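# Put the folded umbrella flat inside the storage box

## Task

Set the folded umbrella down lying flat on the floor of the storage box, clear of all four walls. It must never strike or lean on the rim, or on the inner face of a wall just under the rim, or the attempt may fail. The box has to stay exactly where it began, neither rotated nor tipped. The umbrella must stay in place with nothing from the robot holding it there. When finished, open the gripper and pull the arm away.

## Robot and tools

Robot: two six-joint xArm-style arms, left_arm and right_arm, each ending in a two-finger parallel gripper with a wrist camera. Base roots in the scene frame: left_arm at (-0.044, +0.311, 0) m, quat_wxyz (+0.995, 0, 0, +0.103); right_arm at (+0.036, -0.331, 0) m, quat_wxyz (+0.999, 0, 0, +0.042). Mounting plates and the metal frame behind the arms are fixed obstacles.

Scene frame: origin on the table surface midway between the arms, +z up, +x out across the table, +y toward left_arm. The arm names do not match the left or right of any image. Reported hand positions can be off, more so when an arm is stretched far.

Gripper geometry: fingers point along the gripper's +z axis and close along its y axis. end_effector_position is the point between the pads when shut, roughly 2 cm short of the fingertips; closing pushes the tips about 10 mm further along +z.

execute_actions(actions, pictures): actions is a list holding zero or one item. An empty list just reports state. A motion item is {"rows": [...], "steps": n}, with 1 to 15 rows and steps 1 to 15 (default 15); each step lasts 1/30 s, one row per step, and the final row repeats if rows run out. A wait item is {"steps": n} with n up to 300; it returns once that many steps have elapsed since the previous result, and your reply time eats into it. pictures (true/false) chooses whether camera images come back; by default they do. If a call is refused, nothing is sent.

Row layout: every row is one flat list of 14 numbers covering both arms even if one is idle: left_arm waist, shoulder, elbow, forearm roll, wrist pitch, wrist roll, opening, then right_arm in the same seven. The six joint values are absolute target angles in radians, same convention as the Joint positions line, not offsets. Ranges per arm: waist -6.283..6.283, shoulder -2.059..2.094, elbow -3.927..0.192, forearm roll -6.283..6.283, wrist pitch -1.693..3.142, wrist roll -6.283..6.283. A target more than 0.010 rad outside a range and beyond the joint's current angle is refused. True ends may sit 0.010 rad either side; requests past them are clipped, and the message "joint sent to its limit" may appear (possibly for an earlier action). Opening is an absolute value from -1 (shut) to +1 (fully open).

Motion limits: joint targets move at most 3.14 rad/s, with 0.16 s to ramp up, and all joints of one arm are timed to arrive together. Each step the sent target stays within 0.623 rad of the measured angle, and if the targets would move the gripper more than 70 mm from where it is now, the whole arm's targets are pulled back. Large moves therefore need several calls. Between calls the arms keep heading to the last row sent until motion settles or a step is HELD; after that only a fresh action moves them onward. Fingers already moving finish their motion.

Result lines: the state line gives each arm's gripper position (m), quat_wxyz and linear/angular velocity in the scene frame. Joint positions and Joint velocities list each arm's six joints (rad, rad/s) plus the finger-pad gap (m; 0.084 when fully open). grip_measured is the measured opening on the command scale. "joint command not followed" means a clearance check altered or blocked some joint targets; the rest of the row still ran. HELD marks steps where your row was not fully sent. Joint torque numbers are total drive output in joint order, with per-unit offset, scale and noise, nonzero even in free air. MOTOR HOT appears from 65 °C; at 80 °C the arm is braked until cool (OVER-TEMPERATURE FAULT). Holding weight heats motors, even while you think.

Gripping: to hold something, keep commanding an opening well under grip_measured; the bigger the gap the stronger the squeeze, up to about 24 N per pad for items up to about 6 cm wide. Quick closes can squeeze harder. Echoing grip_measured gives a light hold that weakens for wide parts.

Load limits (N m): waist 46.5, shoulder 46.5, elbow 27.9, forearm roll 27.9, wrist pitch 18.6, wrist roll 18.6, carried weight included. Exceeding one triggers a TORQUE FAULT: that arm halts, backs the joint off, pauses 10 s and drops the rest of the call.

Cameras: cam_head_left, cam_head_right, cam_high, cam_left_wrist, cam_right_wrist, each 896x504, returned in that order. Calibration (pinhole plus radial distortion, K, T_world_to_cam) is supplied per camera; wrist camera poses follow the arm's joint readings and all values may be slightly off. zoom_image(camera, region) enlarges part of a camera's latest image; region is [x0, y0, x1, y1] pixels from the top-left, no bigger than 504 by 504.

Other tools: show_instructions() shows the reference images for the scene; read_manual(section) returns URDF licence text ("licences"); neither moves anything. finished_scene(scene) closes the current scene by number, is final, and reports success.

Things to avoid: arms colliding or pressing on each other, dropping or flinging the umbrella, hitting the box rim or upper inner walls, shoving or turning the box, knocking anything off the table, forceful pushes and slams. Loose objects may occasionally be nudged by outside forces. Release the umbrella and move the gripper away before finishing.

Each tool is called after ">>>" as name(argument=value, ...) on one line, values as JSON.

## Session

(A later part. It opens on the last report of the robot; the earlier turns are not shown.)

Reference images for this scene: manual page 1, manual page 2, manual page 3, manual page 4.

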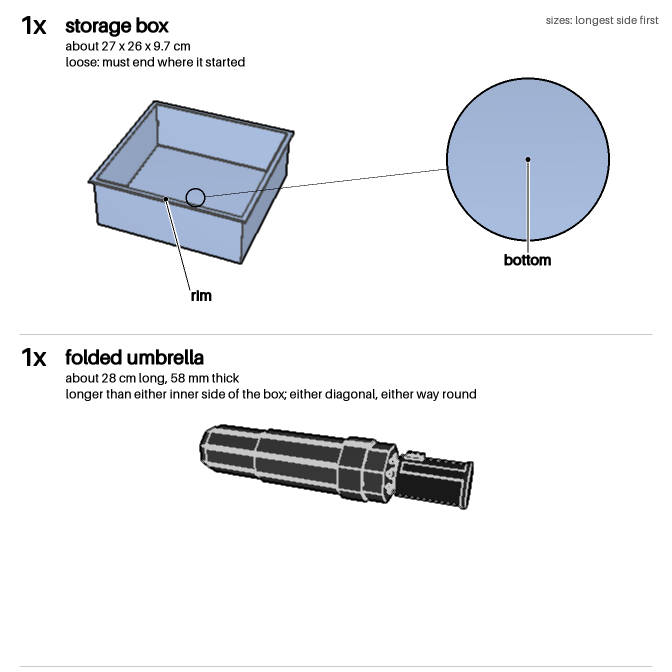

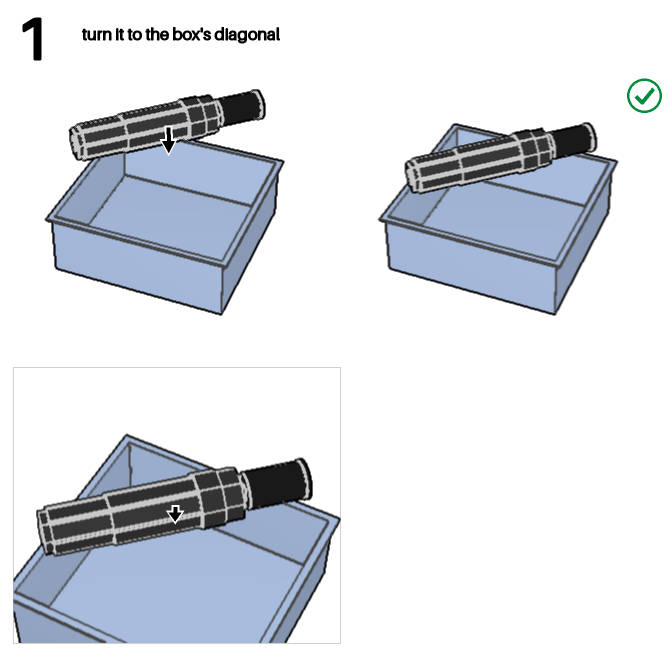

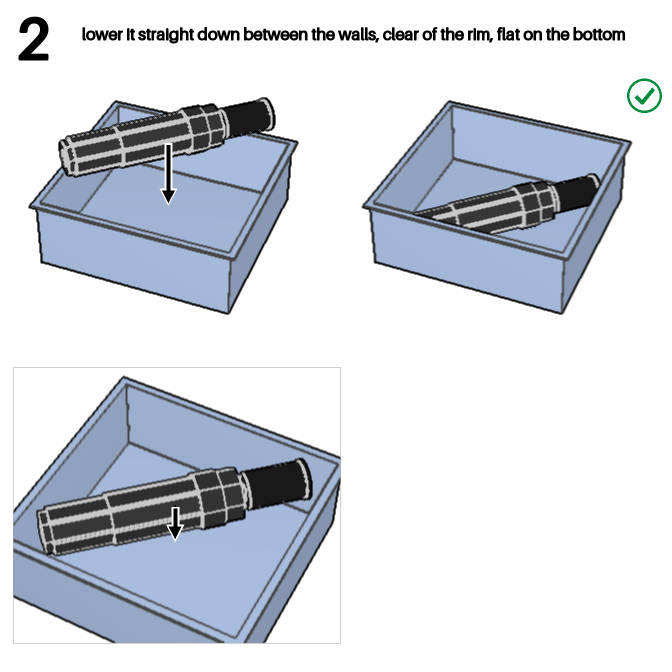

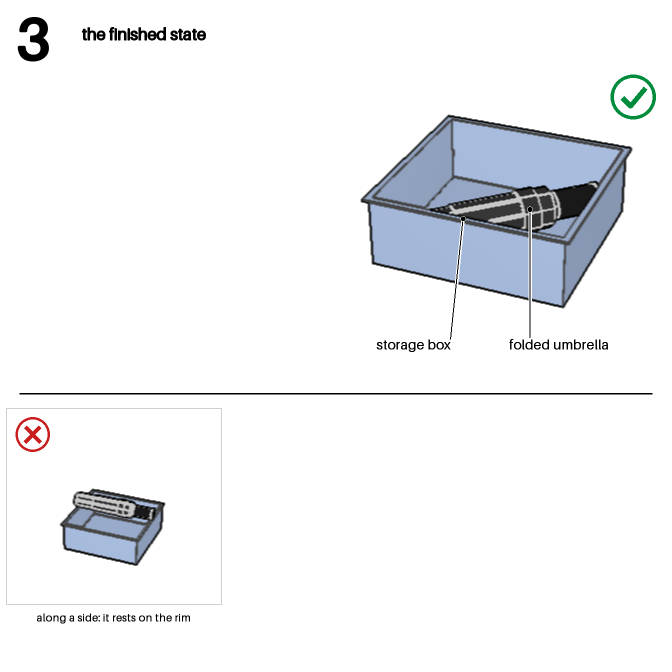

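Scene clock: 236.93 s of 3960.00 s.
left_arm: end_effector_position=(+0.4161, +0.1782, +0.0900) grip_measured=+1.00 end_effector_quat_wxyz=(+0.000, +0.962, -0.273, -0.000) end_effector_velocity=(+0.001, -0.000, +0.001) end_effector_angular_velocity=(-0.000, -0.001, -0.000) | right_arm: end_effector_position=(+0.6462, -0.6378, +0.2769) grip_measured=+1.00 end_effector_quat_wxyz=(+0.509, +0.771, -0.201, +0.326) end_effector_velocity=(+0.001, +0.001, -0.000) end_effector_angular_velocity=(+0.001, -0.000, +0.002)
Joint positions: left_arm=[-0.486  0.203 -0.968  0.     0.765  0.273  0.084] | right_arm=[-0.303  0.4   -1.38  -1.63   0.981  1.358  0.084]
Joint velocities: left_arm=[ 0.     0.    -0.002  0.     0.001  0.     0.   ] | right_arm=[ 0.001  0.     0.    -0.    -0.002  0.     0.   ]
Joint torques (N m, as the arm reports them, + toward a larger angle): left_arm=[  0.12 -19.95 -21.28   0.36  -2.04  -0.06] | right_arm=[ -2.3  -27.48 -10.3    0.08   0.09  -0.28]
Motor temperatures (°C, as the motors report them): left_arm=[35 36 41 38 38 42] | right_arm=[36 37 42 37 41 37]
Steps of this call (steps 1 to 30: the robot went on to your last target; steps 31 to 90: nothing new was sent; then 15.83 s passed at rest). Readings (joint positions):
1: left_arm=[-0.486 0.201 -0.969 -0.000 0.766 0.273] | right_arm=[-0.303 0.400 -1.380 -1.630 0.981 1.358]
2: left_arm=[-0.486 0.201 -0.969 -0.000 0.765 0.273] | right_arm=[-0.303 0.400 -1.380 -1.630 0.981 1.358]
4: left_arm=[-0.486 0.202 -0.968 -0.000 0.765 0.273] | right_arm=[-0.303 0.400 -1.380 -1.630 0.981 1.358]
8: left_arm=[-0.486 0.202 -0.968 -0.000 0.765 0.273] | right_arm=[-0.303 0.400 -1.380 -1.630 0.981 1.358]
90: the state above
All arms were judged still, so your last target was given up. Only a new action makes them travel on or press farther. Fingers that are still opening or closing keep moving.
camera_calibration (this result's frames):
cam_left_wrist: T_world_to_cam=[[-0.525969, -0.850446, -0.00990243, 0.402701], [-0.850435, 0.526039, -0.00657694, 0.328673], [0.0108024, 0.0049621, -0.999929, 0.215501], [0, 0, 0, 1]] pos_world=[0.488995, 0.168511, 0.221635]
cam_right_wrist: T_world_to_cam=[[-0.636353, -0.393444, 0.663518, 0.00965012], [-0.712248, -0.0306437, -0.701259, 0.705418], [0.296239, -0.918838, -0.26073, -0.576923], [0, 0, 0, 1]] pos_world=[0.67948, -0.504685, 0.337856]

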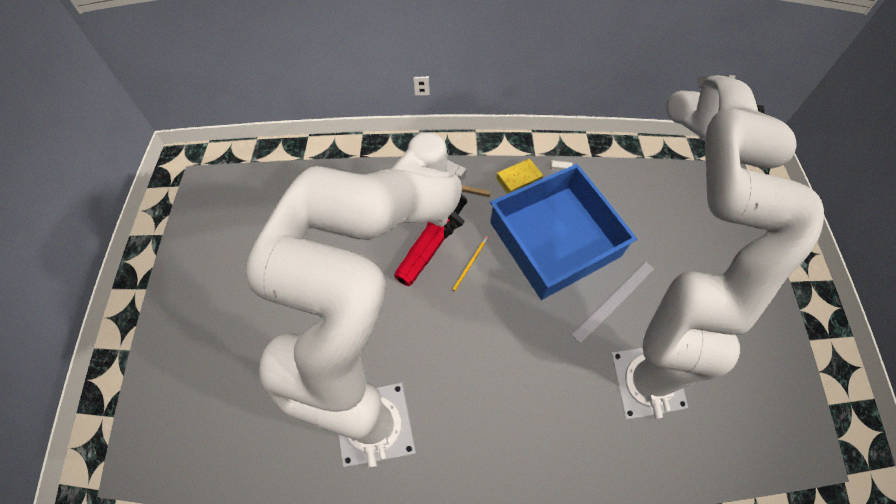

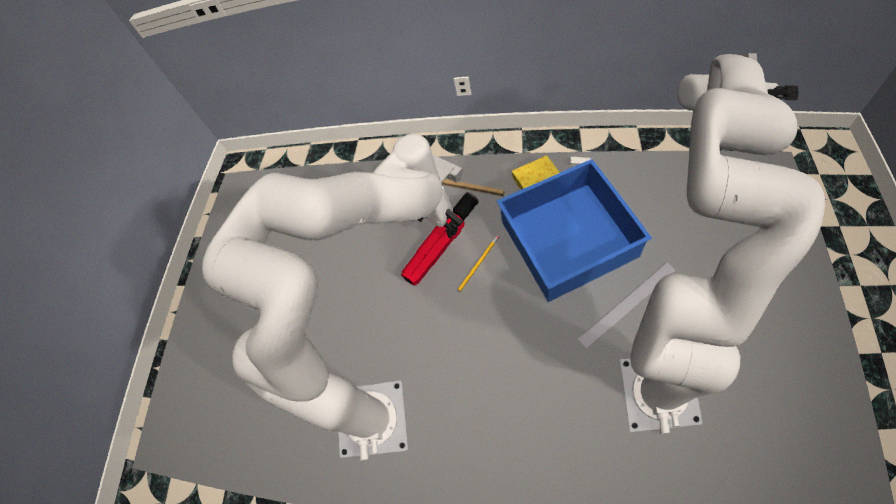

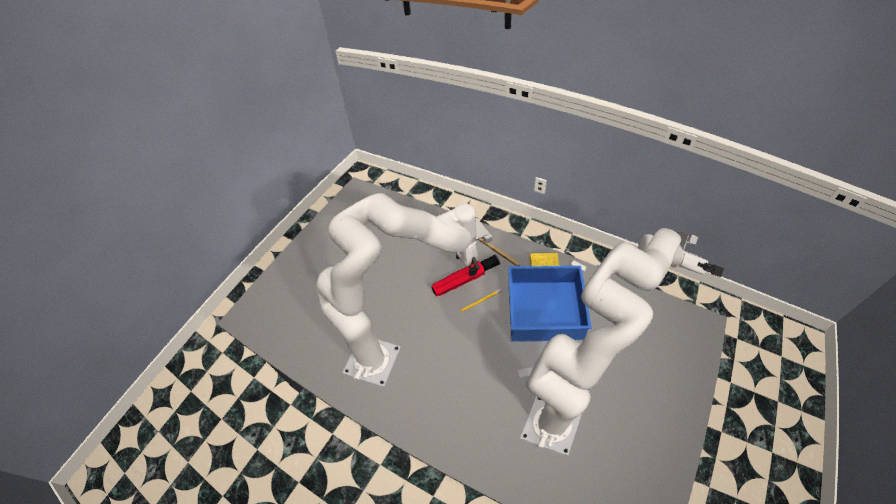

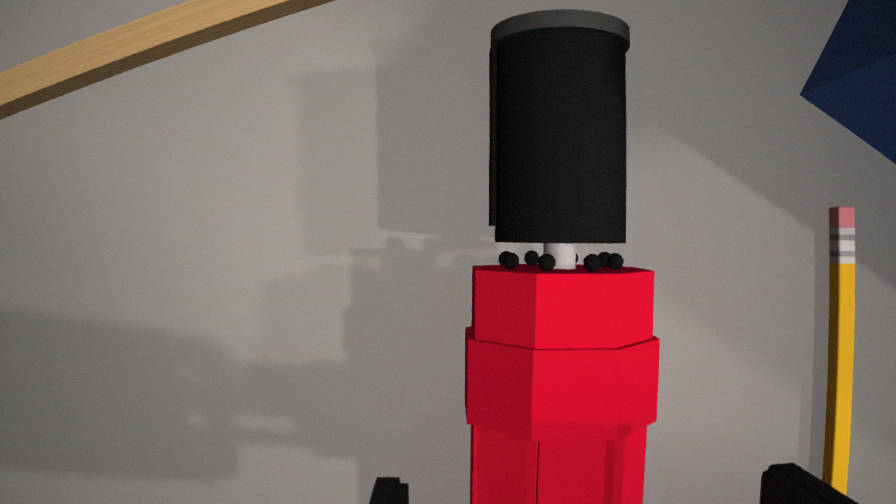

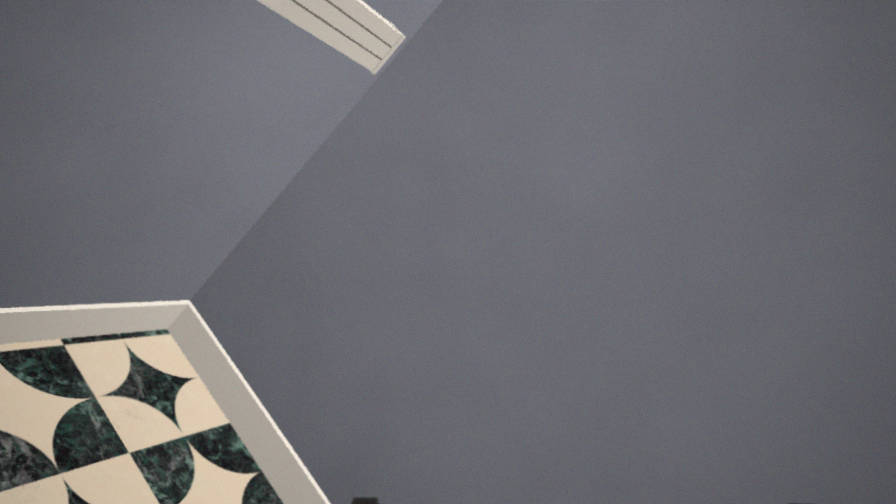

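>>> execute_actions(actions=[{"rows":[[-0.4856,0.2126,-0.9642,0,0.7516,0.2727,1,-0.303,0.4,-1.38,-1.63,0.981,1.358,1],[-0.4856,0.2225,-0.9607,0,0.7382,0.2727,1,-0.303,0.4,-1.38,-1.63,0.981,1.358,1],[-0.4856,0.2328,-0.9577,0,0.7249,0.2727,1,-0.303,0.4,-1.38,-1.63,0.981,1.358,1],[-0.4856,0.2431,-0.9547,0,0.7116,0.2727,1,-0.303,0.4,-1.38,-1.63,0.981,1.358,1],[-0.4856,0.2538,-0.9522,0,0.6984,0.2727,1,-0.303,0.4,-1.38,-1.63,0.981,1.358,1],[-0.4856,0.2645,-0.9497,0,0.6852,0.2727,1,-0.303,0.4,-1.38,-1.63,0.981,1.358,1],[-0.4856,0.2755,-0.9477,0,0.6722,0.2727,1,-0.303,0.4,-1.38,-1.63,0.981,1.358,1],[-0.4856,0.2866,-0.9457,0,0.6591,0.2727,1,-0.303,0.4,-1.38,-1.63,0.981,1.358,1],[-0.4856,0.2958,-0.9445,0,0.6487,0.2727,1,-0.303,0.4,-1.38,-1.63,0.981,1.358,1],[-0.4856,0.3049,-0.9433,0,0.6384,0.2727,1,-0.303,0.4,-1.38,-1.63,0.981,1.358,1],[-0.4856,0.3118,-0.9425,0,0.6307,0.2727,1,-0.303,0.4,-1.38,-1.63,0.981,1.358,1],[-0.4856,0.3188,-0.9419,0,0.6231,0.2727,1,-0.303,0.4,-1.38,-1.63,0.981,1.358,1],[-0.4856,0.3235,-0.9415,0,0.618,0.2727,1,-0.303,0.4,-1.38,-1.63,0.981,1.358,1],[-0.4856,0.3258,-0.9413,0,0.6155,0.2727,1,-0.303,0.4,-1.38,-1.63,0.981,1.358,1],[-0.4856,0.3282,-0.9411,0,0.6129,0.2727,1,-0.303,0.4,-1.38,-1.63,0.981,1.358,1]],"steps":15}], pictures=false)

>>> execute_actions(actions=[{"rows":[[-0.4856,0.3282,-0.9411,0,0.6129,0.2727,0.95,-0.303,0.4,-1.38,-1.63,0.981,1.358,1],[-0.4856,0.3282,-0.9411,0,0.6129,0.2727,0.9,-0.303,0.4,-1.38,-1.63,0.981,1.358,1],[-0.4856,0.3282,-0.9411,0,0.6129,0.2727,0.85,-0.303,0.4,-1.38,-1.63,0.981,1.358,1],[-0.4856,0.3282,-0.9411,0,0.6129,0.2727,0.8,-0.303,0.4,-1.38,-1.63,0.981,1.358,1],[-0.4856,0.3282,-0.9411,0,0.6129,0.2727,0.75,-0.303,0.4,-1.38,-1.63,0.981,1.358,1],[-0.4856,0.3282,-0.9411,0,0.6129,0.2727,0.7,-0.303,0.4,-1.38,-1.63,0.981,1.358,1],[-0.4856,0.3282,-0.9411,0,0.6129,0.2727,0.7,-0.303,0.4,-1.38,-1.63,0.981,1.358,1]],"steps":12}], pictures=false)

>>> execute_actions(actions=[{"rows":[[-0.4856,0.3282,-0.9411,0,0.6129,0.2727,0.62,-0.303,0.4,-1.38,-1.63,0.981,1.358,1],[-0.4856,0.3282,-0.9411,0,0.6129,0.2727,0.55,-0.303,0.4,-1.38,-1.63,0.981,1.358,1],[-0.4856,0.3282,-0.9411,0,0.6129,0.2727,0.48,-0.303,0.4,-1.38,-1.63,0.981,1.358,1],[-0.4856,0.3282,-0.9411,0,0.6129,0.2727,0.42,-0.303,0.4,-1.38,-1.63,0.981,1.358,1],[-0.4856,0.3282,-0.9411,0,0.6129,0.2727,0.35,-0.303,0.4,-1.38,-1.63,0.981,1.358,1],[-0.4856,0.3282,-0.9411,0,0.6129,0.2727,0.28,-0.303,0.4,-1.38,-1.63,0.981,1.358,1],[-0.4856,0.3282,-0.9411,0,0.6129,0.2727,0.22,-0.303,0.4,-1.38,-1.63,0.981,1.358,1],[-0.4856,0.3282,-0.9411,0,0.6129,0.2727,0.16,-0.303,0.4,-1.38,-1.63,0.981,1.358,1],[-0.4856,0.3282,-0.9411,0,0.6129,0.2727,0.1,-0.303,0.4,-1.38,-1.63,0.981,1.358,1],[-0.4856,0.3282,-0.9411,0,0.6129,0.2727,0,-0.303,0.4,-1.38,-1.63,0.981,1.358,1],[-0.4856,0.3282,-0.9411,0,0.6129,0.2727,-0.2,-0.303,0.4,-1.38,-1.63,0.981,1.358,1],[-0.4856,0.3282,-0.9411,0,0.6129,0.2727,-0.45,-0.303,0.4,-1.38,-1.63,0.981,1.358,1],[-0.4856,0.3282,-0.9411,0,0.6129,0.2727,-0.7,-0.303,0.4,-1.38,-1.63,0.981,1.358,1]],"steps":15}], pictures=false)

>>> execute_actions(actions=[{"steps":10}], pictures=true)

Scene clock: 257.97 s of 3960.00 s.
left_arm: end_effector_position=(+0.4155, +0.1784, +0.0391) grip_measured=+1.00 end_effector_quat_wxyz=(-0.000, +0.962, -0.273, -0.001) end_effector_velocity=(-0.002, +0.001, -0.083) end_effector_angular_velocity=(+0.001, +0.002, -0.002) | right_arm: end_effector_position=(+0.6462, -0.6378, +0.2769) grip_measured=+1.00 end_effector_quat_wxyz=(+0.509, +0.771, -0.201, +0.326) end_effector_velocity=(+0.000, +0.000, -0.000) end_effector_angular_velocity=(+0.001, -0.000, +0.000)
Joint positions: left_arm=[-0.486  0.311 -0.942  0.     0.633  0.273  0.084] | right_arm=[-0.303  0.4   -1.38  -1.63   0.981  1.358  0.084]
Joint velocities: left_arm=[-0.     0.188  0.025  0.001 -0.21   0.    -0.   ] | right_arm=[-0.     0.     0.     0.    -0.001  0.     0.   ]
Joint torques (N m, as the arm reports them, + toward a larger angle): left_arm=[ -0.1  -22.33 -20.75   0.3   -1.96  -0.03] | right_arm=[ -2.26 -27.51 -10.2   -0.1    0.04  -0.21]
Motor temperatures (°C, as the motors report them): left_arm=[35 36 41 38 38 42] | right_arm=[36 37 42 37 41 37]
Steps of this call (steps 1 to 90: nothing new was sent; then 17.53 s passed at rest; steps 91 to 105: all 15 steps of this action). Readings (joint positions):
91: left_arm=[-0.486 0.203 -0.968 -0.000 0.765 0.273] | right_arm=[-0.303 0.400 -1.380 -1.630 0.981 1.358]
92: left_arm=[-0.486 0.204 -0.967 -0.000 0.763 0.273] | right_arm=[-0.303 0.400 -1.380 -1.630 0.981 1.358]
94: left_arm=[-0.486 0.211 -0.965 -0.000 0.751 0.273] | right_arm=[-0.303 0.400 -1.380 -1.630 0.981 1.358]
98: left_arm=[-0.486 0.246 -0.954 0.000 0.709 0.273] | right_arm=[-0.303 0.400 -1.380 -1.630 0.981 1.358]
105: the state above

Scene clock: 258.37 s of 3960.00 s.
left_arm: end_effector_position=(+0.4163, +0.1782, +0.0323) grip_measured=+0.70 end_effector_quat_wxyz=(+0.000, +0.962, -0.273, +0.000) end_effector_velocity=(-0.003, +0.001, -0.003) end_effector_angular_velocity=(+0.002, +0.007, +0.000) | right_arm: end_effector_position=(+0.6462, -0.6378, +0.2769) grip_measured=+1.00 end_effector_quat_wxyz=(+0.509, +0.771, -0.201, +0.326) end_effector_velocity=(+0.000, -0.000, +0.001) end_effector_angular_velocity=(-0.001, -0.001, +0.000)
Joint positions: left_arm=[-0.486  0.328 -0.941 -0.     0.613  0.273  0.073] | right_arm=[-0.303  0.4   -1.38  -1.63   0.981  1.358  0.084]
Joint velocities: left_arm=[ 0.     0.003  0.005 -0.    -0.    -0.    -0.003] | right_arm=[-0.    -0.001 -0.002 -0.    -0.    -0.001  0.   ]
Joint torques (N m, as the arm reports them, + toward a larger angle): left_arm=[ -0.1  -20.43 -19.64   0.21  -1.98   0.06] | right_arm=[ -2.37 -27.38 -10.3    0.02   0.05  -0.31]
Motor temperatures (°C, as the motors report them): left_arm=[35 36 41 38 38 42] | right_arm=[36 37 42 37 41 37]
Steps of this call (steps 1 to 12: all 12 steps of this action). Readings (joint positions):
1: left_arm=[-0.486 0.317 -0.942 0.000 0.627 0.273] | right_arm=[-0.303 0.400 -1.380 -1.630 0.981 1.358]
2: left_arm=[-0.486 0.321 -0.941 0.000 0.623 0.273] | right_arm=[-0.303 0.400 -1.380 -1.630 0.981 1.358]
4: left_arm=[-0.486 0.325 -0.941 0.000 0.617 0.273] | right_arm=[-0.303 0.400 -1.380 -1.630 0.981 1.358]
8: left_arm=[-0.486 0.327 -0.942 -0.000 0.614 0.273] | right_arm=[-0.303 0.400 -1.380 -1.630 0.981 1.358]
12: the state above

Scene clock: 258.87 s of 3960.00 s.
left_arm: end_effector_position=(+0.4162, +0.1782, +0.0322) grip_measured=+0.16 end_effector_quat_wxyz=(+0.000, +0.962, -0.273, +0.000) end_effector_velocity=(-0.001, +0.000, -0.001) end_effector_angular_velocity=(+0.000, +0.002, +0.001) | right_arm: end_effector_position=(+0.6462, -0.6378, +0.2769) grip_measured=+1.00 end_effector_quat_wxyz=(+0.509, +0.771, -0.201, +0.326) end_effector_velocity=(-0.000, -0.000, +0.000) end_effector_angular_velocity=(-0.000, -0.000, -0.001)
Joint positions: left_arm=[-0.486  0.328 -0.941 -0.     0.613  0.273  0.051] | right_arm=[-0.303  0.4   -1.38  -1.63   0.981  1.358  0.084]
Joint velocities: left_arm=[ 0.     0.001  0.001 -0.    -0.001 -0.     0.   ] | right_arm=[-0.    -0.    -0.     0.001  0.001 -0.     0.   ]
Joint torques (N m, as the arm reports them, + toward a larger angle): left_arm=[  0.15 -19.71 -18.94   0.47  -1.86  -0.04] | right_arm=[ -2.45 -27.55 -10.35  -0.08   0.02  -0.27]
Motor temperatures (°C, as the motors report them): left_arm=[35 36 41 38 38 42] | right_arm=[36 37 42 37 41 37]
Steps of this call (steps 1 to 15: all 15 steps of this action). Readings (joint positions):
1: left_arm=[-0.486 0.328 -0.941 -0.000 0.613 0.273] | right_arm=[-0.303 0.400 -1.380 -1.630 0.981 1.358]
2: left_arm=[-0.486 0.328 -0.941 -0.000 0.613 0.273] | right_arm=[-0.303 0.400 -1.380 -1.630 0.981 1.358]
4: left_arm=[-0.486 0.328 -0.941 -0.000 0.613 0.273] | right_arm=[-0.303 0.400 -1.380 -1.630 0.981 1.358]
8: left_arm=[-0.486 0.328 -0.941 -0.000 0.613 0.273] | right_arm=[-0.303 0.400 -1.380 -1.630 0.981 1.358]
15: the state above

Scene clock: 259.20 s of 3960.00 s.
left_arm: end_effector_position=(+0.4162, +0.1782, +0.0321) grip_measured=+0.16 end_effector_quat_wxyz=(+0.000, +0.962, -0.273, +0.000) end_effector_velocity=(+0.001, -0.000, +0.000) end_effector_angular_velocity=(+0.000, -0.002, -0.001) | right_arm: end_effector_position=(+0.6462, -0.6378, +0.2769) grip_measured=+1.00 end_effector_quat_wxyz=(+0.509, +0.771, -0.201, +0.326) end_effector_velocity=(+0.000, +0.000, +0.001) end_effector_angular_velocity=(+0.001, -0.003, +0.000)
Joint positions: left_arm=[-0.486  0.328 -0.941 -0.     0.613  0.273  0.051] | right_arm=[-0.303  0.4   -1.38  -1.63   0.981  1.358  0.084]
Joint velocities: left_arm=[ 0.     0.001 -0.002  0.001 -0.001  0.     0.   ] | right_arm=[-0.    -0.001 -0.001  0.001 -0.001  0.     0.   ]
Joint torques (N m, as the arm reports them, + toward a larger angle): left_arm=[  0.1  -19.84 -18.84   0.34  -2.12   0.02] | right_arm=[ -2.3  -27.55 -10.44  -0.01   0.04  -0.26]
Motor temperatures (°C, as the motors report them): left_arm=[35 36 41 38 38 42] | right_arm=[36 37 42 37 41 37]
Steps of this call (steps 1 to 10: the robot went on to your last target). Readings (joint positions):
1: left_arm=[-0.486 0.328 -0.941 -0.000 0.613 0.273] | right_arm=[-0.303 0.400 -1.380 -1.630 0.981 1.358]
2: left_arm=[-0.486 0.328 -0.941 -0.000 0.613 0.273] | right_arm=[-0.303 0.400 -1.380 -1.630 0.981 1.358]
4: left_arm=[-0.486 0.328 -0.941 -0.000 0.613 0.273] | right_arm=[-0.303 0.400 -1.380 -1.630 0.981 1.358]
8: left_arm=[-0.486 0.328 -0.941 -0.000 0.613 0.273] | right_arm=[-0.303 0.400 -1.380 -1.630 0.981 1.358]
10: the state above
camera_calibration (this result's frames):
cam_left_wrist: T_world_to_cam=[[-0.525976, -0.850441, -0.00998889, 0.402151], [-0.850427, 0.526048, -0.00689427, 0.328393], [0.0111178, 0.00486861, -0.999926, 0.157496], [0, 0, 0, 1]] pos_world=[0.489044, 0.168488, 0.163766]
cam_right_wrist: T_world_to_cam=[[-0.636354, -0.393444, 0.663518, 0.00965029], [-0.712248, -0.0306439, -0.701259, 0.705418], [0.296239, -0.918838, -0.260729, -0.576923], [0, 0, 0, 1]] pos_world=[0.67948, -0.504685, 0.337857]

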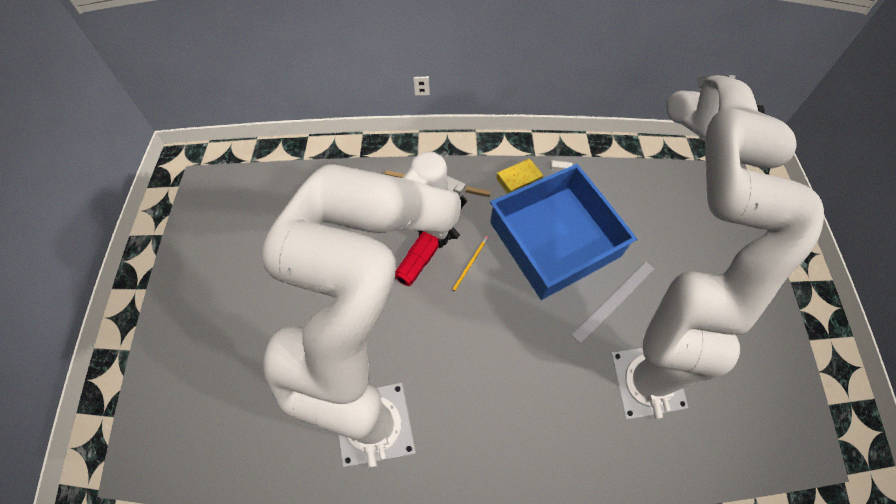

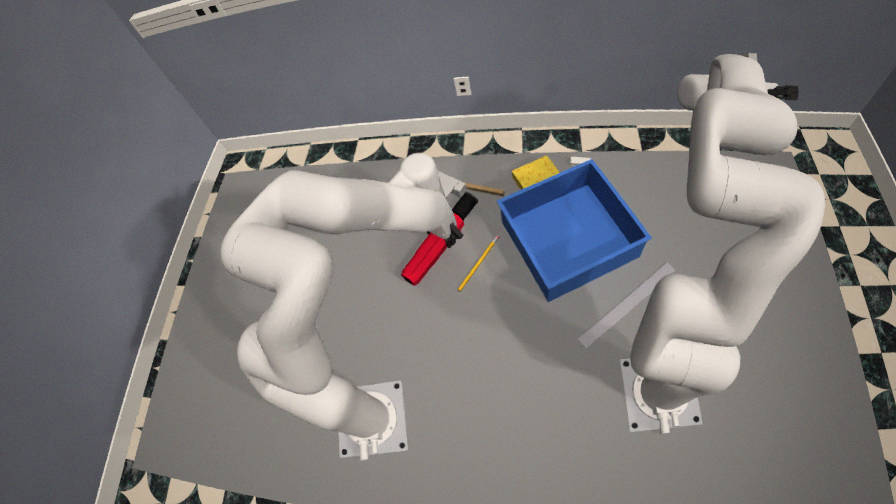

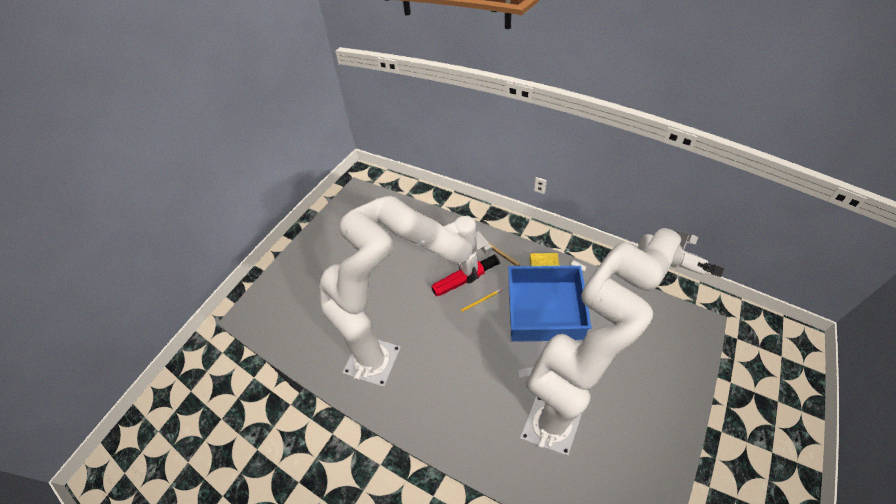

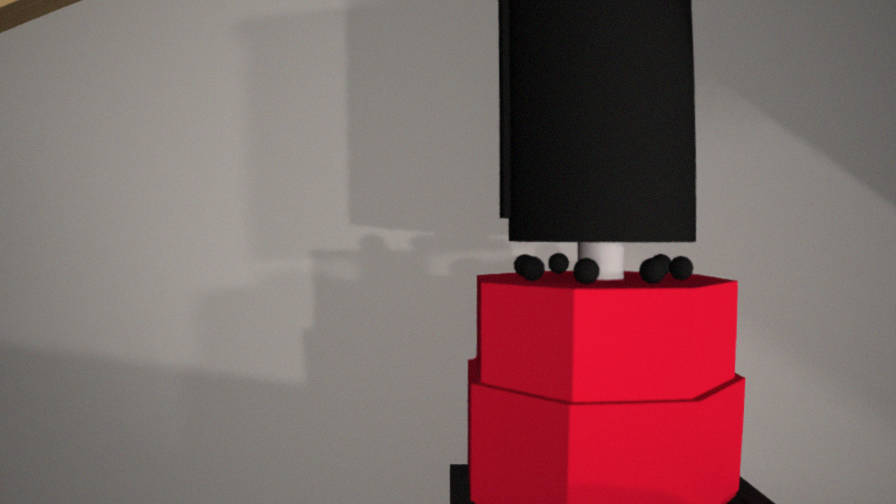

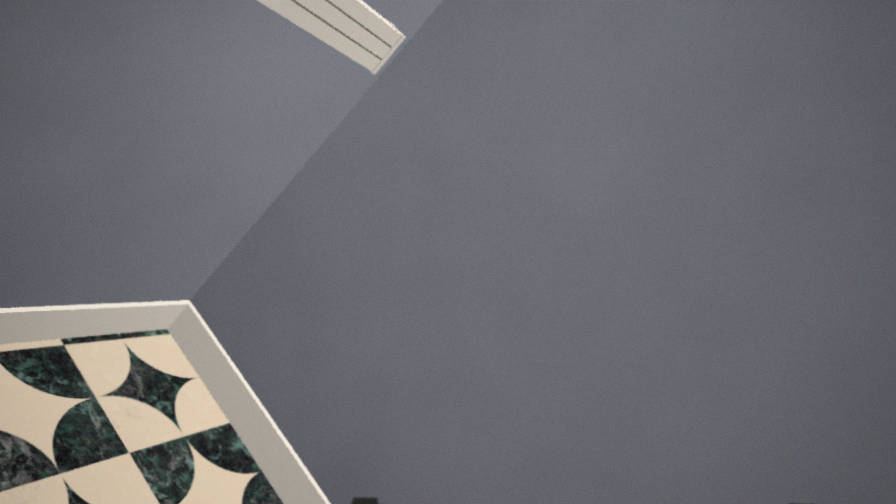

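>>> execute_actions(actions=[{"rows":[[-0.4856,0.3235,-0.9415,0,0.618,0.2727,-0.7,-0.303,0.4,-1.38,-1.63,0.981,1.358,1],[-0.4856,0.3165,-0.9421,0,0.6256,0.2727,-0.7,-0.303,0.4,-1.38,-1.63,0.981,1.358,1],[-0.4856,0.3049,-0.9433,0,0.6384,0.2727,-0.7,-0.303,0.4,-1.38,-1.63,0.981,1.358,1],[-0.4856,0.2866,-0.9457,0,0.6591,0.2727,-0.7,-0.303,0.4,-1.38,-1.63,0.981,1.358,1],[-0.4856,0.2645,-0.9497,0,0.6852,0.2727,-0.7,-0.303,0.4,-1.38,-1.63,0.981,1.358,1],[-0.4856,0.2431,-0.9547,0,0.7116,0.2727,-0.7,-0.303,0.4,-1.38,-1.63,0.981,1.358,1],[-0.4856,0.2225,-0.9607,0,0.7382,0.2727,-0.7,-0.303,0.4,-1.38,-1.63,0.981,1.358,1],[-0.4856,0.2027,-0.9677,0,0.765,0.2727,-0.7,-0.303,0.4,-1.38,-1.63,0.981,1.358,1],[-0.4856,0.1837,-0.9756,0,0.7919,0.2727,-0.7,-0.303,0.4,-1.38,-1.63,0.981,1.358,1],[-0.4856,0.1656,-0.9846,0,0.819,0.2727,-0.7,-0.303,0.4,-1.38,-1.63,0.981,1.358,1],[-0.4856,0.1483,-0.9945,0,0.8462,0.2727,-0.7,-0.303,0.4,-1.38,-1.63,0.981,1.358,1],[-0.4856,0.1319,-1.0054,0,0.8735,0.2727,-0.7,-0.303,0.4,-1.38,-1.63,0.981,1.358,1],[-0.4856,0.1163,-1.0173,0,0.901,0.2727,-0.7,-0.303,0.4,-1.38,-1.63,0.981,1.358,1],[-0.4856,0.1017,-1.0302,0,0.9285,0.2727,-0.7,-0.303,0.4,-1.38,-1.63,0.981,1.358,1],[-0.4856,0.0879,-1.044,0,0.9561,0.2727,-0.7,-0.303,0.4,-1.38,-1.63,0.981,1.358,1]],"steps":15}], pictures=false)

>>> execute_actions(actions=[{"rows":[[-0.4856,0.081,-1.052,0,0.971,0.2727,-0.7,-0.303,0.4,-1.38,-1.63,0.981,1.358,1],[-0.4869,0.0768,-1.0613,0,0.9845,0.2708,-0.7,-0.303,0.4,-1.38,-1.63,0.981,1.358,1],[-0.491,0.082,-1.0688,0,0.9868,0.2651,-0.7,-0.303,0.4,-1.38,-1.63,0.981,1.358,1],[-0.4977,0.0905,-1.0812,0,0.9907,0.2556,-0.7,-0.303,0.4,-1.38,-1.63,0.981,1.358,1],[-0.507,0.1023,-1.0983,0,0.996,0.2426,-0.7,-0.303,0.4,-1.38,-1.63,0.981,1.358,1],[-0.5188,0.1172,-1.12,0,1.0028,0.2259,-0.7,-0.303,0.4,-1.38,-1.63,0.981,1.358,1],[-0.5329,0.1351,-1.1461,0,1.0109,0.2061,-0.7,-0.303,0.4,-1.38,-1.63,0.981,1.358,1],[-0.5493,0.1558,-1.1761,0,1.0203,0.1831,-0.7,-0.303,0.4,-1.38,-1.63,0.981,1.358,1],[-0.5676,0.1791,-1.2099,0,1.0309,0.1573,-0.7,-0.303,0.4,-1.38,-1.63,0.981,1.358,1],[-0.5878,0.2047,-1.2471,0,1.0425,0.1289,-0.7,-0.303,0.4,-1.38,-1.63,0.981,1.358,1],[-0.6096,0.2323,-1.2873,0,1.055,0.0982,-0.7,-0.303,0.4,-1.38,-1.63,0.981,1.358,1],[-0.6327,0.2615,-1.3298,0,1.0683,0.0657,-0.7,-0.303,0.4,-1.38,-1.63,0.981,1.358,1],[-0.6569,0.2923,-1.3745,0,1.0822,0.0316,-0.7,-0.303,0.4,-1.38,-1.63,0.981,1.358,1],[-0.6819,0.324,-1.4207,0,1.0966,-0.0036,-0.7,-0.303,0.4,-1.38,-1.63,0.981,1.358,1],[-0.7076,0.3565,-1.4679,0,1.1114,-0.0397,-0.7,-0.303,0.4,-1.38,-1.63,0.981,1.358,1]],"steps":15}], pictures=false)

>>> execute_actions(actions=[{"rows":[[-0.7335,0.3894,-1.5157,0,1.1263,-0.0762,-0.7,-0.303,0.4,-1.38,-1.63,0.981,1.358,1],[-0.7594,0.4223,-1.5635,0,1.1412,-0.1127,-0.7,-0.303,0.4,-1.38,-1.63,0.981,1.358,1],[-0.7851,0.4548,-1.6107,0,1.156,-0.1488,-0.7,-0.303,0.4,-1.38,-1.63,0.981,1.358,1],[-0.8101,0.4865,-1.6569,0,1.1704,-0.184,-0.7,-0.303,0.4,-1.38,-1.63,0.981,1.358,1],[-0.8343,0.5173,-1.7016,0,1.1843,-0.2181,-0.7,-0.303,0.4,-1.38,-1.63,0.981,1.358,1],[-0.8575,0.5466,-1.7442,0,1.1976,-0.2507,-0.7,-0.303,0.4,-1.38,-1.63,0.981,1.358,1],[-0.8792,0.5741,-1.7843,0,1.2101,-0.2813,-0.7,-0.303,0.4,-1.38,-1.63,0.981,1.358,1],[-0.8994,0.5997,-1.8215,0,1.2217,-0.3097,-0.7,-0.303,0.4,-1.38,-1.63,0.981,1.358,1],[-0.9177,0.623,-1.8553,0,1.2323,-0.3355,-0.7,-0.303,0.4,-1.38,-1.63,0.981,1.358,1],[-0.9341,0.6437,-1.8853,0,1.2417,-0.3585,-0.7,-0.303,0.4,-1.38,-1.63,0.981,1.358,1],[-0.9482,0.6616,-1.9114,0,1.2498,-0.3783,-0.7,-0.303,0.4,-1.38,-1.63,0.981,1.358,1],[-0.96,0.6765,-1.9331,0,1.2566,-0.395,-0.7,-0.303,0.4,-1.38,-1.63,0.981,1.358,1],[-0.9693,0.6883,-1.9502,0,1.2619,-0.408,-0.7,-0.303,0.4,-1.38,-1.63,0.981,1.358,1],[-0.976,0.6968,-1.9626,0,1.2658,-0.4175,-0.7,-0.303,0.4,-1.38,-1.63,0.981,1.358,1],[-0.9801,0.702,-1.9701,0,1.2681,-0.4232,-0.7,-0.303,0.4,-1.38,-1.63,0.981,1.358,1]],"steps":15}], pictures=false)

>>> execute_actions(actions=[{"rows":[[-0.9814,0.7037,-1.9726,0,1.2689,-0.4251,-0.7,-0.303,0.4,-1.38,-1.63,0.981,1.358,1]],"steps":15}], pictures=true)

Scene clock: 302.43 s of 3960.00 s.
left_arm: end_effector_position=(+0.4173, +0.1779, +0.1184) grip_measured=+0.15 end_effector_quat_wxyz=(+0.000, +0.962, -0.273, +0.001) end_effector_velocity=(-0.001, +0.000, +0.291) end_effector_angular_velocity=(-0.000, +0.003, +0.000) | right_arm: end_effector_position=(+0.6462, -0.6378, +0.2769) grip_measured=+1.00 end_effector_quat_wxyz=(+0.509, +0.771, -0.201, +0.326) end_effector_velocity=(+0.000, +0.000, +0.001) end_effector_angular_velocity=(+0.000, -0.000, +0.001)
Joint positions: left_arm=[-0.486  0.154 -0.996 -0.     0.84   0.273  0.051] | right_arm=[-0.303  0.4   -1.38  -1.63   0.981  1.358  0.084]
Joint velocities: left_arm=[ 0.    -0.495 -0.298 -0.001  0.796  0.001 -0.   ] | right_arm=[-0.    -0.001 -0.    -0.    -0.002 -0.001  0.   ]
Joint torques (N m, as the arm reports them, + toward a larger angle): left_arm=[ -0.08 -19.99 -24.3    0.22  -2.2   -0.03] | right_arm=[ -2.22 -27.51 -10.35   0.     0.03  -0.31]
Motor temperatures (°C, as the motors report them): left_arm=[35 36 41 38 38 42] | right_arm=[36 37 42 37 41 37]
Steps of this call (steps 1 to 15: the robot went on to your last target; steps 16 to 90: nothing new was sent; then 39.73 s passed at rest; steps 91 to 105: all 15 steps of this action). Readings (joint positions):
91: left_arm=[-0.486 0.328 -0.941 0.000 0.613 0.273] | right_arm=[-0.303 0.400 -1.380 -1.630 0.981 1.358]
92: left_arm=[-0.486 0.328 -0.941 0.000 0.614 0.273] | right_arm=[-0.303 0.400 -1.380 -1.630 0.981 1.358]
94: left_arm=[-0.486 0.323 -0.940 0.000 0.621 0.273] | right_arm=[-0.303 0.400 -1.380 -1.630 0.981 1.358]
98: left_arm=[-0.486 0.281 -0.945 0.000 0.672 0.273] | right_arm=[-0.303 0.400 -1.380 -1.630 0.981 1.358]
105: the state above

Scene clock: 302.93 s of 3960.00 s.
left_arm: end_effector_position=(+0.4422, +0.1056, +0.1774) grip_measured=+0.15 end_effector_quat_wxyz=(-0.000, +0.968, -0.249, -0.001) end_effector_velocity=(+0.097, -0.377, +0.035) end_effector_angular_velocity=(-0.008, -0.024, +0.219) | right_arm: end_effector_position=(+0.6462, -0.6378, +0.2769) grip_measured=+1.00 end_effector_quat_wxyz=(+0.509, +0.771, -0.201, +0.326) end_effector_velocity=(-0.000, -0.000, -0.000) end_effector_angular_velocity=(-0.001, +0.001, -0.000)
Joint positions: left_arm=[-0.604  0.228 -1.278  0.     1.052  0.105  0.051] | right_arm=[-0.303  0.4   -1.38  -1.63   0.981  1.358  0.084]
Joint velocities: left_arm=[-0.588  0.729 -1.081  0.     0.328 -0.806  0.   ] | right_arm=[-0.     0.     0.    -0.     0.001 -0.001  0.   ]
Joint torques (N m, as the arm reports them, + toward a larger angle): left_arm=[ -1.2  -21.99 -25.16   0.23  -2.1   -0.23] | right_arm=[ -2.34 -27.5  -10.34   0.02   0.02  -0.28]
Motor temperatures (°C, as the motors report them): left_arm=[35 36 41 38 38 42] | right_arm=[36 37 42 37 41 37]
Steps of this call (steps 1 to 15: all 15 steps of this action). Readings (joint positions):
1: left_arm=[-0.486 0.137 -1.006 -0.000 0.867 0.273] | right_arm=[-0.303 0.400 -1.380 -1.630 0.981 1.358]
2: left_arm=[-0.486 0.122 -1.017 -0.000 0.893 0.273] | right_arm=[-0.303 0.400 -1.380 -1.630 0.981 1.358]
4: left_arm=[-0.486 0.098 -1.040 0.000 0.939 0.272] | right_arm=[-0.303 0.400 -1.380 -1.630 0.981 1.358]
8: left_arm=[-0.503 0.101 -1.091 0.000 0.986 0.246] | right_arm=[-0.303 0.400 -1.380 -1.630 0.981 1.358]
15: the state above

Scene clock: 303.43 s of 3960.00 s.
left_arm: end_effector_position=(+0.4411, -0.0857, +0.1760) grip_measured=+0.15 end_effector_quat_wxyz=(-0.000, +0.981, -0.193, -0.000) end_effector_velocity=(-0.097, -0.372, -0.032) end_effector_angular_velocity=(+0.001, +0.001, +0.226) | right_arm: end_effector_position=(+0.6462, -0.6378, +0.2769) grip_measured=+1.00 end_effector_quat_wxyz=(+0.509, +0.771, -0.201, +0.326) end_effector_velocity=(-0.000, -0.001, -0.001) end_effector_angular_velocity=(-0.001, +0.002, -0.002)
Joint positions: left_arm=[-0.89   0.589 -1.804 -0.     1.216 -0.297  0.051] | right_arm=[-0.303  0.4   -1.38  -1.63   0.981  1.358  0.084]
Joint velocities: left_arm=[-0.557  0.706 -1.024 -0.001  0.32  -0.783 -0.   ] | right_arm=[-0.     0.002 -0.    -0.     0.002 -0.     0.   ]
Joint torques (N m, as the arm reports them, + toward a larger angle): left_arm=[ -0.28 -28.06 -25.84   0.19  -1.97  -0.16] | right_arm=[ -2.23 -27.57 -10.39  -0.06  -0.02  -0.27]
Motor temperatures (°C, as the motors report them): left_arm=[35 36 41 38 38 42] | right_arm=[36 37 42 37 41 37]
Steps of this call (steps 1 to 15: all 15 steps of this action). Readings (joint positions):
1: left_arm=[-0.624 0.252 -1.314 -0.000 1.063 0.078] | right_arm=[-0.303 0.400 -1.380 -1.630 0.981 1.358]
2: left_arm=[-0.644 0.277 -1.350 -0.000 1.074 0.051] | right_arm=[-0.303 0.400 -1.380 -1.630 0.981 1.358]
4: left_arm=[-0.683 0.325 -1.421 -0.000 1.096 -0.004] | right_arm=[-0.303 0.400 -1.380 -1.630 0.981 1.358]
8: left_arm=[-0.759 0.422 -1.562 -0.000 1.140 -0.111] | right_arm=[-0.303 0.400 -1.380 -1.630 0.981 1.358]
15: the state above

Scene clock: 303.93 s of 3960.00 s.
left_arm: end_effector_position=(+0.4214, -0.1445, +0.1706) grip_measured=+0.15 end_effector_quat_wxyz=(+0.000, +0.985, -0.174, +0.000) end_effector_velocity=(-0.006, -0.005, -0.006) end_effector_angular_velocity=(+0.006, +0.007, -0.008) | right_arm: end_effector_position=(+0.6462, -0.6378, +0.2769) grip_measured=+1.00 end_effector_quat_wxyz=(+0.509, +0.771, -0.201, +0.326) end_effector_velocity=(+0.000, +0.000, +0.000) end_effector_angular_velocity=(-0.000, -0.001, +0.001)
Joint positions: left_arm=[-0.98   0.702 -1.972  0.     1.269 -0.425  0.051] | right_arm=[-0.303  0.4   -1.38  -1.63   0.981  1.358  0.084]
Joint velocities: left_arm=[-0.012  0.009 -0.002 -0.001  0.001 -0.004 -0.   ] | right_arm=[ 0.001  0.    -0.001 -0.     0.     0.001  0.   ]
Joint torques (N m, as the arm reports them, + toward a larger angle): left_arm=[  0.05 -29.56 -26.35   0.14  -2.16   0.07] | right_arm=[ -2.19 -27.51 -10.25   0.08   0.02  -0.26]
Motor temperatures (°C, as the motors report them): left_arm=[35 36 41 38 38 42] | right_arm=[36 37 42 37 41 37]
Steps of this call (steps 1 to 15: all 15 steps of this action). Readings (joint positions):
1: left_arm=[-0.909 0.612 -1.839 -0.000 1.227 -0.323] | right_arm=[-0.303 0.400 -1.380 -1.630 0.981 1.358]
2: left_arm=[-0.927 0.635 -1.872 -0.000 1.237 -0.348] | right_arm=[-0.303 0.400 -1.380 -1.630 0.981 1.358]
4: left_arm=[-0.959 0.673 -1.927 -0.000 1.254 -0.390] | right_arm=[-0.303 0.400 -1.380 -1.630 0.981 1.358]
8: left_arm=[-0.980 0.700 -1.965 -0.000 1.267 -0.420] | right_arm=[-0.303 0.400 -1.380 -1.630 0.981 1.358]
15: the state above
camera_calibration (this result's frames):
cam_left_wrist: T_world_to_cam=[[-0.343431, -0.939128, -0.00967103, 0.0420558], [-0.939122, 0.343505, -0.00739322, 0.514644], [0.0102652, 0.00654322, -0.999926, 0.29807], [0, 0, 0, 1]] pos_world=[0.494697, -0.139237, 0.30226]
cam_right_wrist: T_world_to_cam=[[-0.636353, -0.393444, 0.663518, 0.00965024], [-0.712248, -0.0306441, -0.701259, 0.705418], [0.296239, -0.918838, -0.260729, -0.576924], [0, 0, 0, 1]] pos_world=[0.67948, -0.504685, 0.337857]

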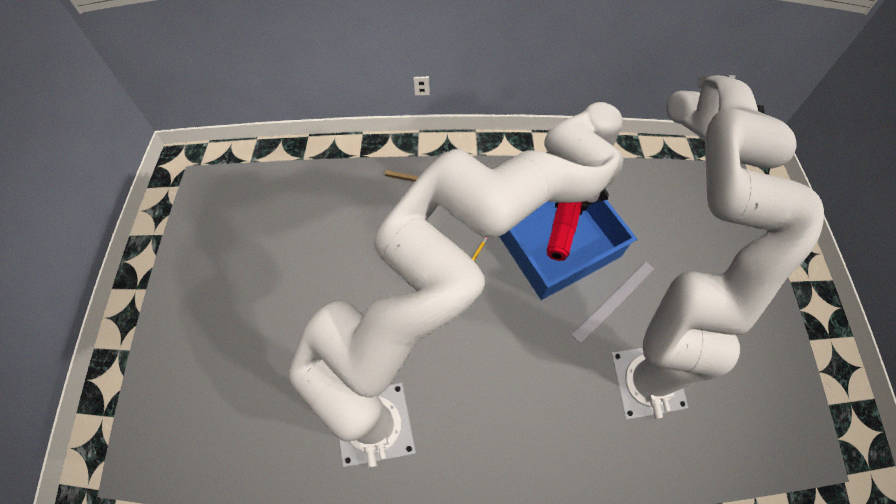

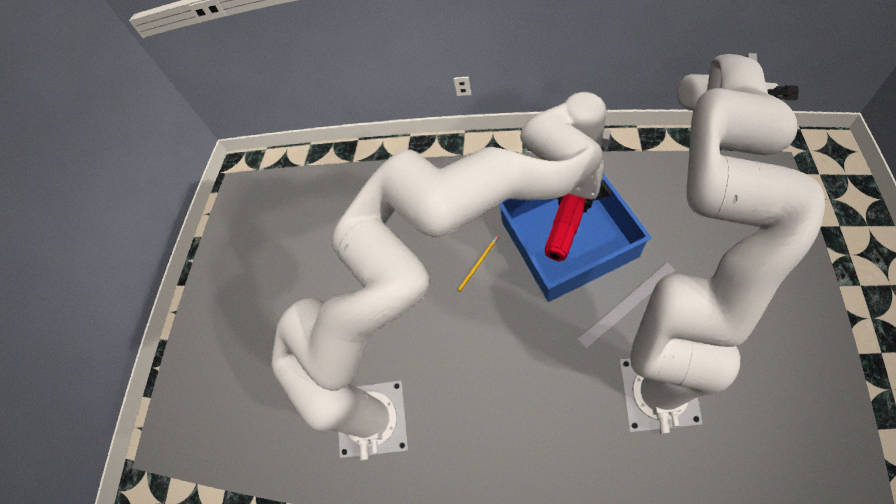

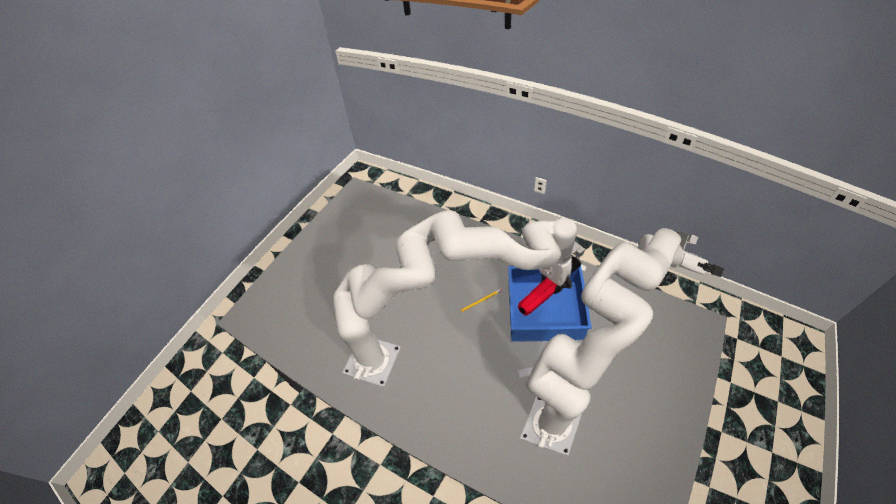

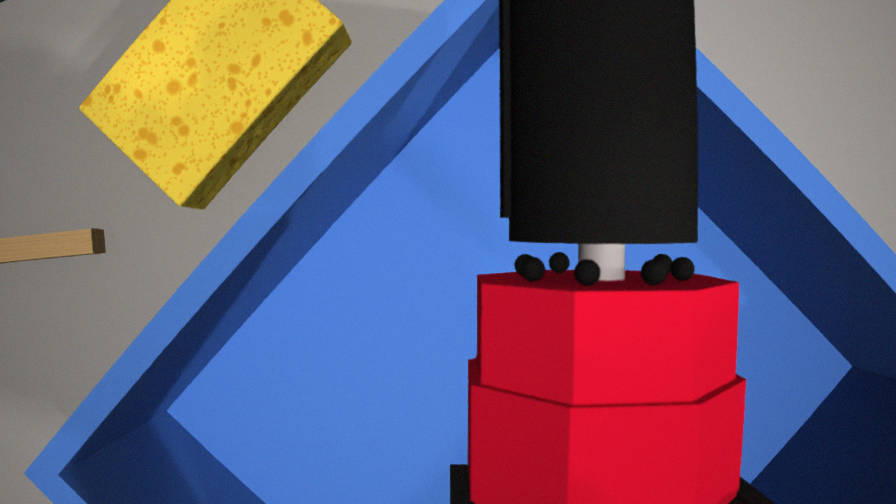

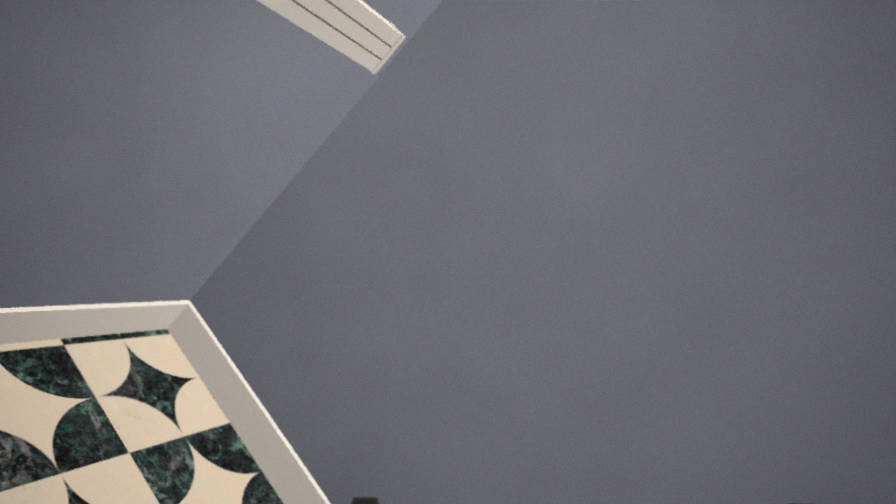

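>>> zoom_image(camera="cam_left_wrist", region=[100, 0, 548, 504])

>>> zoom_image(camera="cam_left_wrist", region=[448, 0, 896, 504])

Region (100, 0, 548, 504) of cam_left_wrist's 896x504 image, scaled by 1.000.

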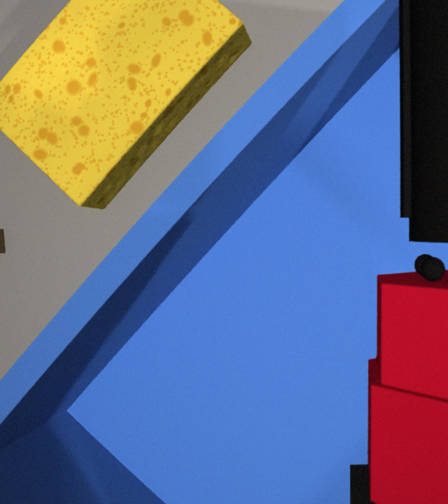

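Region (448, 0, 896, 504) of cam_left_wrist's 896x504 image, scaled by 1.000.

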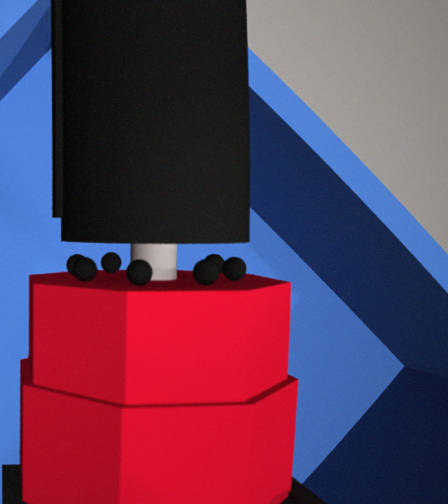

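>>> zoom_image(camera="cam_left_wrist", region=[10, 380, 210, 504])

>>> zoom_image(camera="cam_left_wrist", region=[680, 30, 896, 400])

>>> zoom_image(camera="cam_left_wrist", region=[380, 0, 520, 120])

Region (10, 380, 210, 504) of cam_left_wrist's 896x504 image, scaled by 2.520, with more detail than that image has; it fills the top 312 rows of this view, and the rest is white.

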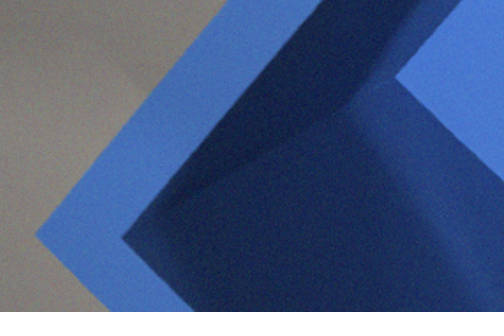

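Region (680, 30, 896, 400) of cam_left_wrist's 896x504 image, scaled by 1.362, with more detail than that image has; it fills the left 294 columns of this view, and the rest is white.

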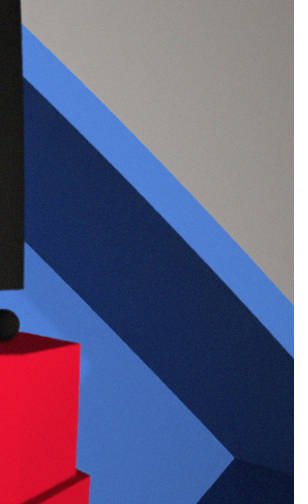

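Region (380, 0, 520, 120) of cam_left_wrist's 896x504 image, scaled by 3.600, with more detail than that image has; it fills the top 432 rows of this view, and the rest is white.

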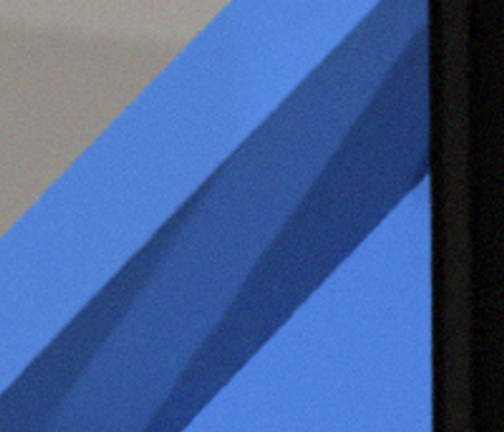

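>>> zoom_image(camera="cam_head_left", region=[480, 180, 660, 310])

>>> zoom_image(camera="cam_head_right", region=[485, 180, 665, 310])

>>> zoom_image(camera="cam_high", region=[480, 240, 620, 350])

Region (480, 180, 660, 310) of cam_head_left's 896x504 image, scaled by 2.800, with more detail than that image has.

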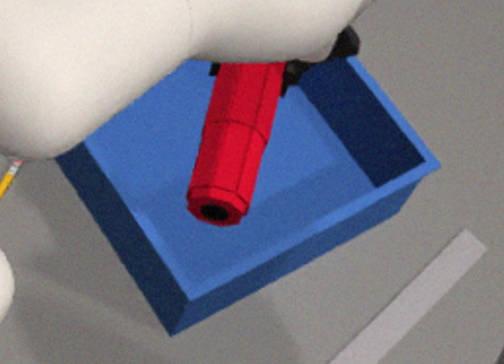

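Region (485, 180, 665, 310) of cam_head_right's 896x504 image, scaled by 2.800, with more detail than that image has.

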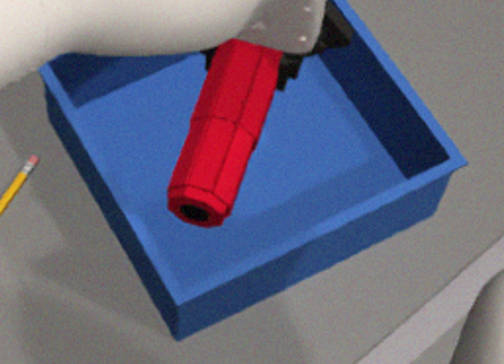

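Region (480, 240, 620, 350) of cam_high's 896x504 image, scaled by 3.600, with more detail than that image has; it fills the top 396 rows of this view, and the rest is white.

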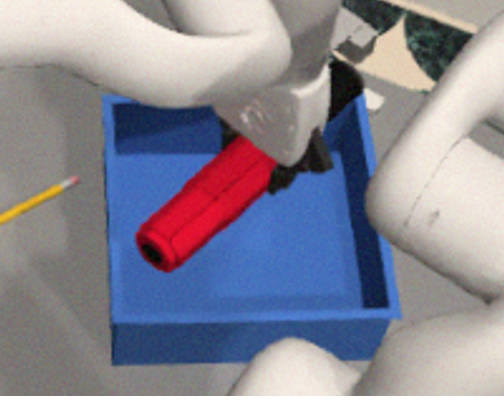

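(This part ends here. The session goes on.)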